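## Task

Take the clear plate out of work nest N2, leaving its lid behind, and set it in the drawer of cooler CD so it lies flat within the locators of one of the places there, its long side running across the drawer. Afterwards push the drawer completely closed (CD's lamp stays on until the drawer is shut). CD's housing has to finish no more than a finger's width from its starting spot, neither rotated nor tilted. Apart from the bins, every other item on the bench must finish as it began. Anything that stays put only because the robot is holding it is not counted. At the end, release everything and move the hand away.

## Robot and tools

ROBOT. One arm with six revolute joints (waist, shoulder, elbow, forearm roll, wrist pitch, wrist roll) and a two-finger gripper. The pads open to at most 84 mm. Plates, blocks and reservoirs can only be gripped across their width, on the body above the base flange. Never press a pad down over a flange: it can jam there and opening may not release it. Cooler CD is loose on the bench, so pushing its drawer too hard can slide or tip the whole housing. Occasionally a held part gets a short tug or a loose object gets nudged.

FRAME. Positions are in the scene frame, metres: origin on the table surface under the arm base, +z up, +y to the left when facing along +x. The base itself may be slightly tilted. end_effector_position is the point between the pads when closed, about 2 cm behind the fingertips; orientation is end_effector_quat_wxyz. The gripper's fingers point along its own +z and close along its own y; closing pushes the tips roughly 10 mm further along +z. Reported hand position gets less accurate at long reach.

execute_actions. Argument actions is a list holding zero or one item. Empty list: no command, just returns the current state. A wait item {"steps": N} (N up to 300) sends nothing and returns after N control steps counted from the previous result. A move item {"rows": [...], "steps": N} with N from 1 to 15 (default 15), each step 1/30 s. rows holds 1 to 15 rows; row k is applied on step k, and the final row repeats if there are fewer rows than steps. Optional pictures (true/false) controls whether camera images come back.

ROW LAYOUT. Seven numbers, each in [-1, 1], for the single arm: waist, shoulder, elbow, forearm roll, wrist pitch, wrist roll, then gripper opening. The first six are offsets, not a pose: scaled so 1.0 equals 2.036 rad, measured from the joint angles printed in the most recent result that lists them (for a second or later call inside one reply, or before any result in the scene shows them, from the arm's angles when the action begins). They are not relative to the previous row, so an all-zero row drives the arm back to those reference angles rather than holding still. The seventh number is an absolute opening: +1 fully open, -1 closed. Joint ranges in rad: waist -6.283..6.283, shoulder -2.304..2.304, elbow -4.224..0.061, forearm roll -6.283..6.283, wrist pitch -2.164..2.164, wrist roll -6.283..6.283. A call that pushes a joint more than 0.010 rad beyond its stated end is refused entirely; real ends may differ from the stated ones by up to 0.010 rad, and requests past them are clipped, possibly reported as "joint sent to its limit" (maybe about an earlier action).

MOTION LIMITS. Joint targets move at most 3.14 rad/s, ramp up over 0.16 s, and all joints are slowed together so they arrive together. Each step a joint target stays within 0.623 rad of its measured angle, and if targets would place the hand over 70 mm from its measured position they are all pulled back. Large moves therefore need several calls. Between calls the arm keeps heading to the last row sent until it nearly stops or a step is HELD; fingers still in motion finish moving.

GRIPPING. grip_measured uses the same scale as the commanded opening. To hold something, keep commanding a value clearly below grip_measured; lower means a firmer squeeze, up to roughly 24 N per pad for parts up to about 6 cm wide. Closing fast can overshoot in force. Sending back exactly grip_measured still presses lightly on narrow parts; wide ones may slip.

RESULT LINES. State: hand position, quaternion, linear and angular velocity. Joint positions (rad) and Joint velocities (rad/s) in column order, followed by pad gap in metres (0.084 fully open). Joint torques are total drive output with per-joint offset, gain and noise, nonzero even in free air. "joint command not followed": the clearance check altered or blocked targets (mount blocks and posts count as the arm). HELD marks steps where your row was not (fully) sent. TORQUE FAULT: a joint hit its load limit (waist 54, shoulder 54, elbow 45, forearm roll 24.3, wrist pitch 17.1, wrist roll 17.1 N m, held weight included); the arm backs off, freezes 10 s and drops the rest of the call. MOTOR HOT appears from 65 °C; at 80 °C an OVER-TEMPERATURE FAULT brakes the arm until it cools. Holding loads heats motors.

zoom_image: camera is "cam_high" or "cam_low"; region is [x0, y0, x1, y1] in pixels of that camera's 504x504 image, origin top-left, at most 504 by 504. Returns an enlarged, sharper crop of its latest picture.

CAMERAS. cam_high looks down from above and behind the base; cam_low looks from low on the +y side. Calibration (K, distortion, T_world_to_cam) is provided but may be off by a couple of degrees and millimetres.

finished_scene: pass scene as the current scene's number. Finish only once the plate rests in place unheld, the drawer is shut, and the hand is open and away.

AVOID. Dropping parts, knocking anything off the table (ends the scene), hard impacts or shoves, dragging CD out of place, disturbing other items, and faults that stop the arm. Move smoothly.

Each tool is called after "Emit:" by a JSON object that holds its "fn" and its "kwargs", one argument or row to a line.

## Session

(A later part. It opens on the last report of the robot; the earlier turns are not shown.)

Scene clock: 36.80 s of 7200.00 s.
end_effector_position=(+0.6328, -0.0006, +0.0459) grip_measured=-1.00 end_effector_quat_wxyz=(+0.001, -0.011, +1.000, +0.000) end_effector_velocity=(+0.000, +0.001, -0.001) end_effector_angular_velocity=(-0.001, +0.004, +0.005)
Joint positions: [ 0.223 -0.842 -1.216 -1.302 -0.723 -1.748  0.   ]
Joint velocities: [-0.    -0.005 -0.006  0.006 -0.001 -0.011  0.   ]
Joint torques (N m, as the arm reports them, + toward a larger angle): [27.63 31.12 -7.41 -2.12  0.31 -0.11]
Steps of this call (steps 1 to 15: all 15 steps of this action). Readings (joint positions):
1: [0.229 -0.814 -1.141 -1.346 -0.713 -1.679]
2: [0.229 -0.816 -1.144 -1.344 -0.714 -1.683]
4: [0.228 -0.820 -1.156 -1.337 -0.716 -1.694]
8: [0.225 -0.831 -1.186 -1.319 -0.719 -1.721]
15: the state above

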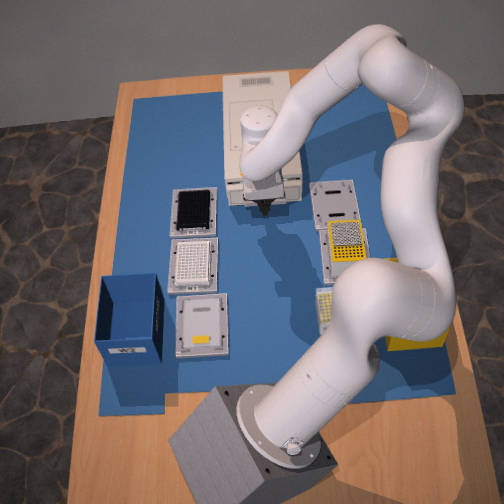

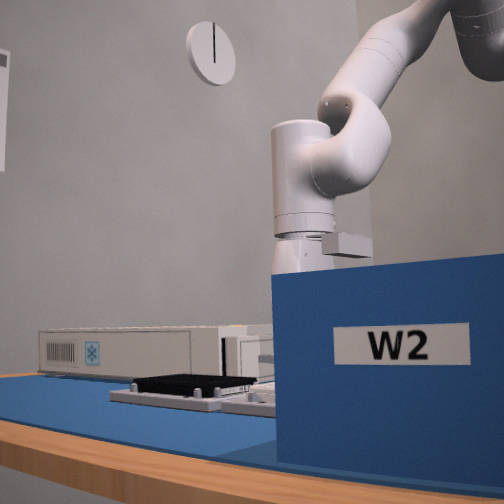

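About 9 mm left.

Emit:
{"fn": "execute_actions", "kwargs": {
  "actions": [
    {"rows":[[-0.0004,-0.0017,-0.0045,0.0027,-0.0006,-0.0042,-1],[-0.0004,-0.0017,-0.0045,0.0027,-0.0006,-0.0042,-1],[-0.0004,-0.0017,-0.0045,0.0027,-0.0006,-0.0042,-1],[-0.0008,-0.0034,-0.009,0.0054,-0.0012,-0.0084,-1],[-0.0008,-0.0034,-0.009,0.0054,-0.0012,-0.0084,-1],[-0.0008,-0.0034,-0.009,0.0054,-0.0012,-0.0084,-1],[-0.0012,-0.0053,-0.0143,0.0086,-0.0019,-0.0133,-1]]}
  ]
}}

Emit:
{"fn": "zoom_image", "kwargs": {
  "camera": "cam_low",
  "region": [180,310,290,400]
}}

Scene clock: 38.27 s of 7200.00 s.
end_effector_position=(+0.6412, -0.0004, +0.0453) grip_measured=-1.00 end_effector_quat_wxyz=(-0.000, -0.012, +1.000, -0.000) end_effector_velocity=(+0.001, -0.001, -0.000) end_effector_angular_velocity=(-0.000, -0.001, +0.000)
Joint positions: [ 0.22  -0.853 -1.243 -1.284 -0.728 -1.775  0.   ]
Joint velocities: [-0.001  0.    -0.001 -0.001  0.    -0.002  0.   ]
Joint torques (N m, as the arm reports them, + toward a larger angle): [ 28.14  35.   -12.2   -4.11   0.76   0.04]
Steps of this call (steps 1 to 15: the robot went on to your last target; steps 16 to 29: nothing new was sent; steps 30 to 44: all 15 steps of this action). Readings (joint positions):
30: [0.223 -0.842 -1.217 -1.301 -0.723 -1.749]
31: [0.222 -0.843 -1.219 -1.299 -0.724 -1.752]
33: [0.222 -0.845 -1.224 -1.297 -0.724 -1.756]
37: [0.221 -0.850 -1.237 -1.289 -0.726 -1.768]
44: the state above

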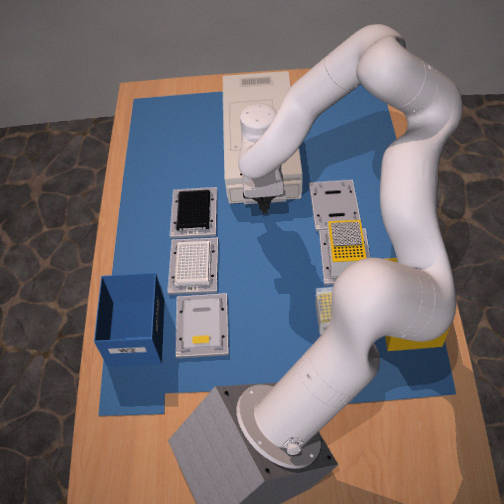

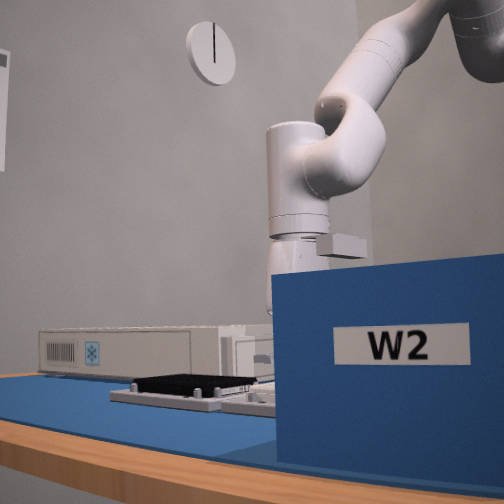

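Region (180, 310, 290, 400) of cam_low's 504x504 image, scaled by 4.582, with more detail than that image has; it fills the top 412 rows of this view, and the rest is white.

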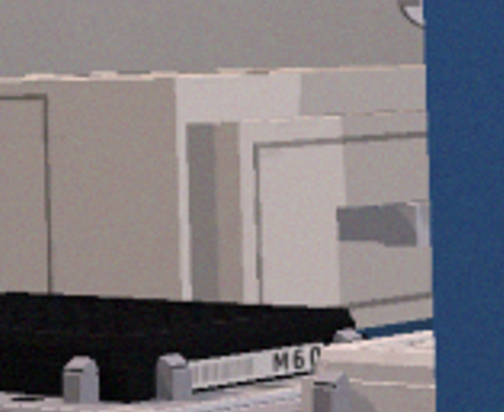

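Emit:
{"fn": "execute_actions", "kwargs": {
  "actions": [
    {"rows":[[0.013,0.056,0.15,-0.09,0.02,0.14,-1]]}
  ]
}}

Scene clock: 39.10 s of 7200.00 s.
end_effector_position=(+0.5370, -0.0047, +0.0502) grip_measured=-1.00 end_effector_quat_wxyz=(-0.004, -0.009, +1.000, +0.006) end_effector_velocity=(-0.002, -0.000, +0.000) end_effector_angular_velocity=(-0.001, +0.001, -0.003)
Joint positions: [ 0.247 -0.739 -0.94  -1.466 -0.687 -1.491  0.   ]
Joint velocities: [ 0.001  0.002  0.006 -0.002 -0.     0.007  0.   ]
Joint torques (N m, as the arm reports them, + toward a larger angle): [24.98 25.02 -4.78 -1.55  0.29  0.13]
Steps of this call (steps 1 to 10: the robot went on to your last target; steps 11 to 25: all 15 steps of this action). Readings (joint positions):
11: [0.220 -0.853 -1.243 -1.284 -0.727 -1.774]
12: [0.221 -0.849 -1.235 -1.291 -0.725 -1.765]
14: [0.227 -0.822 -1.170 -1.333 -0.715 -1.699]
18: [0.243 -0.756 -0.986 -1.439 -0.693 -1.536]
25: the state above

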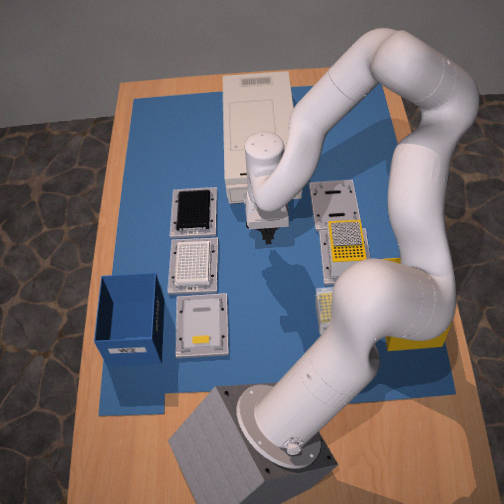

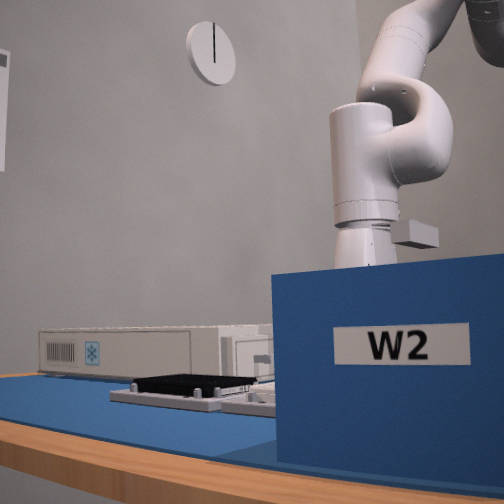

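Emit:
{"fn": "finished_scene", "kwargs": {
  "scene": 2
}}

The scene is finished: the task was done.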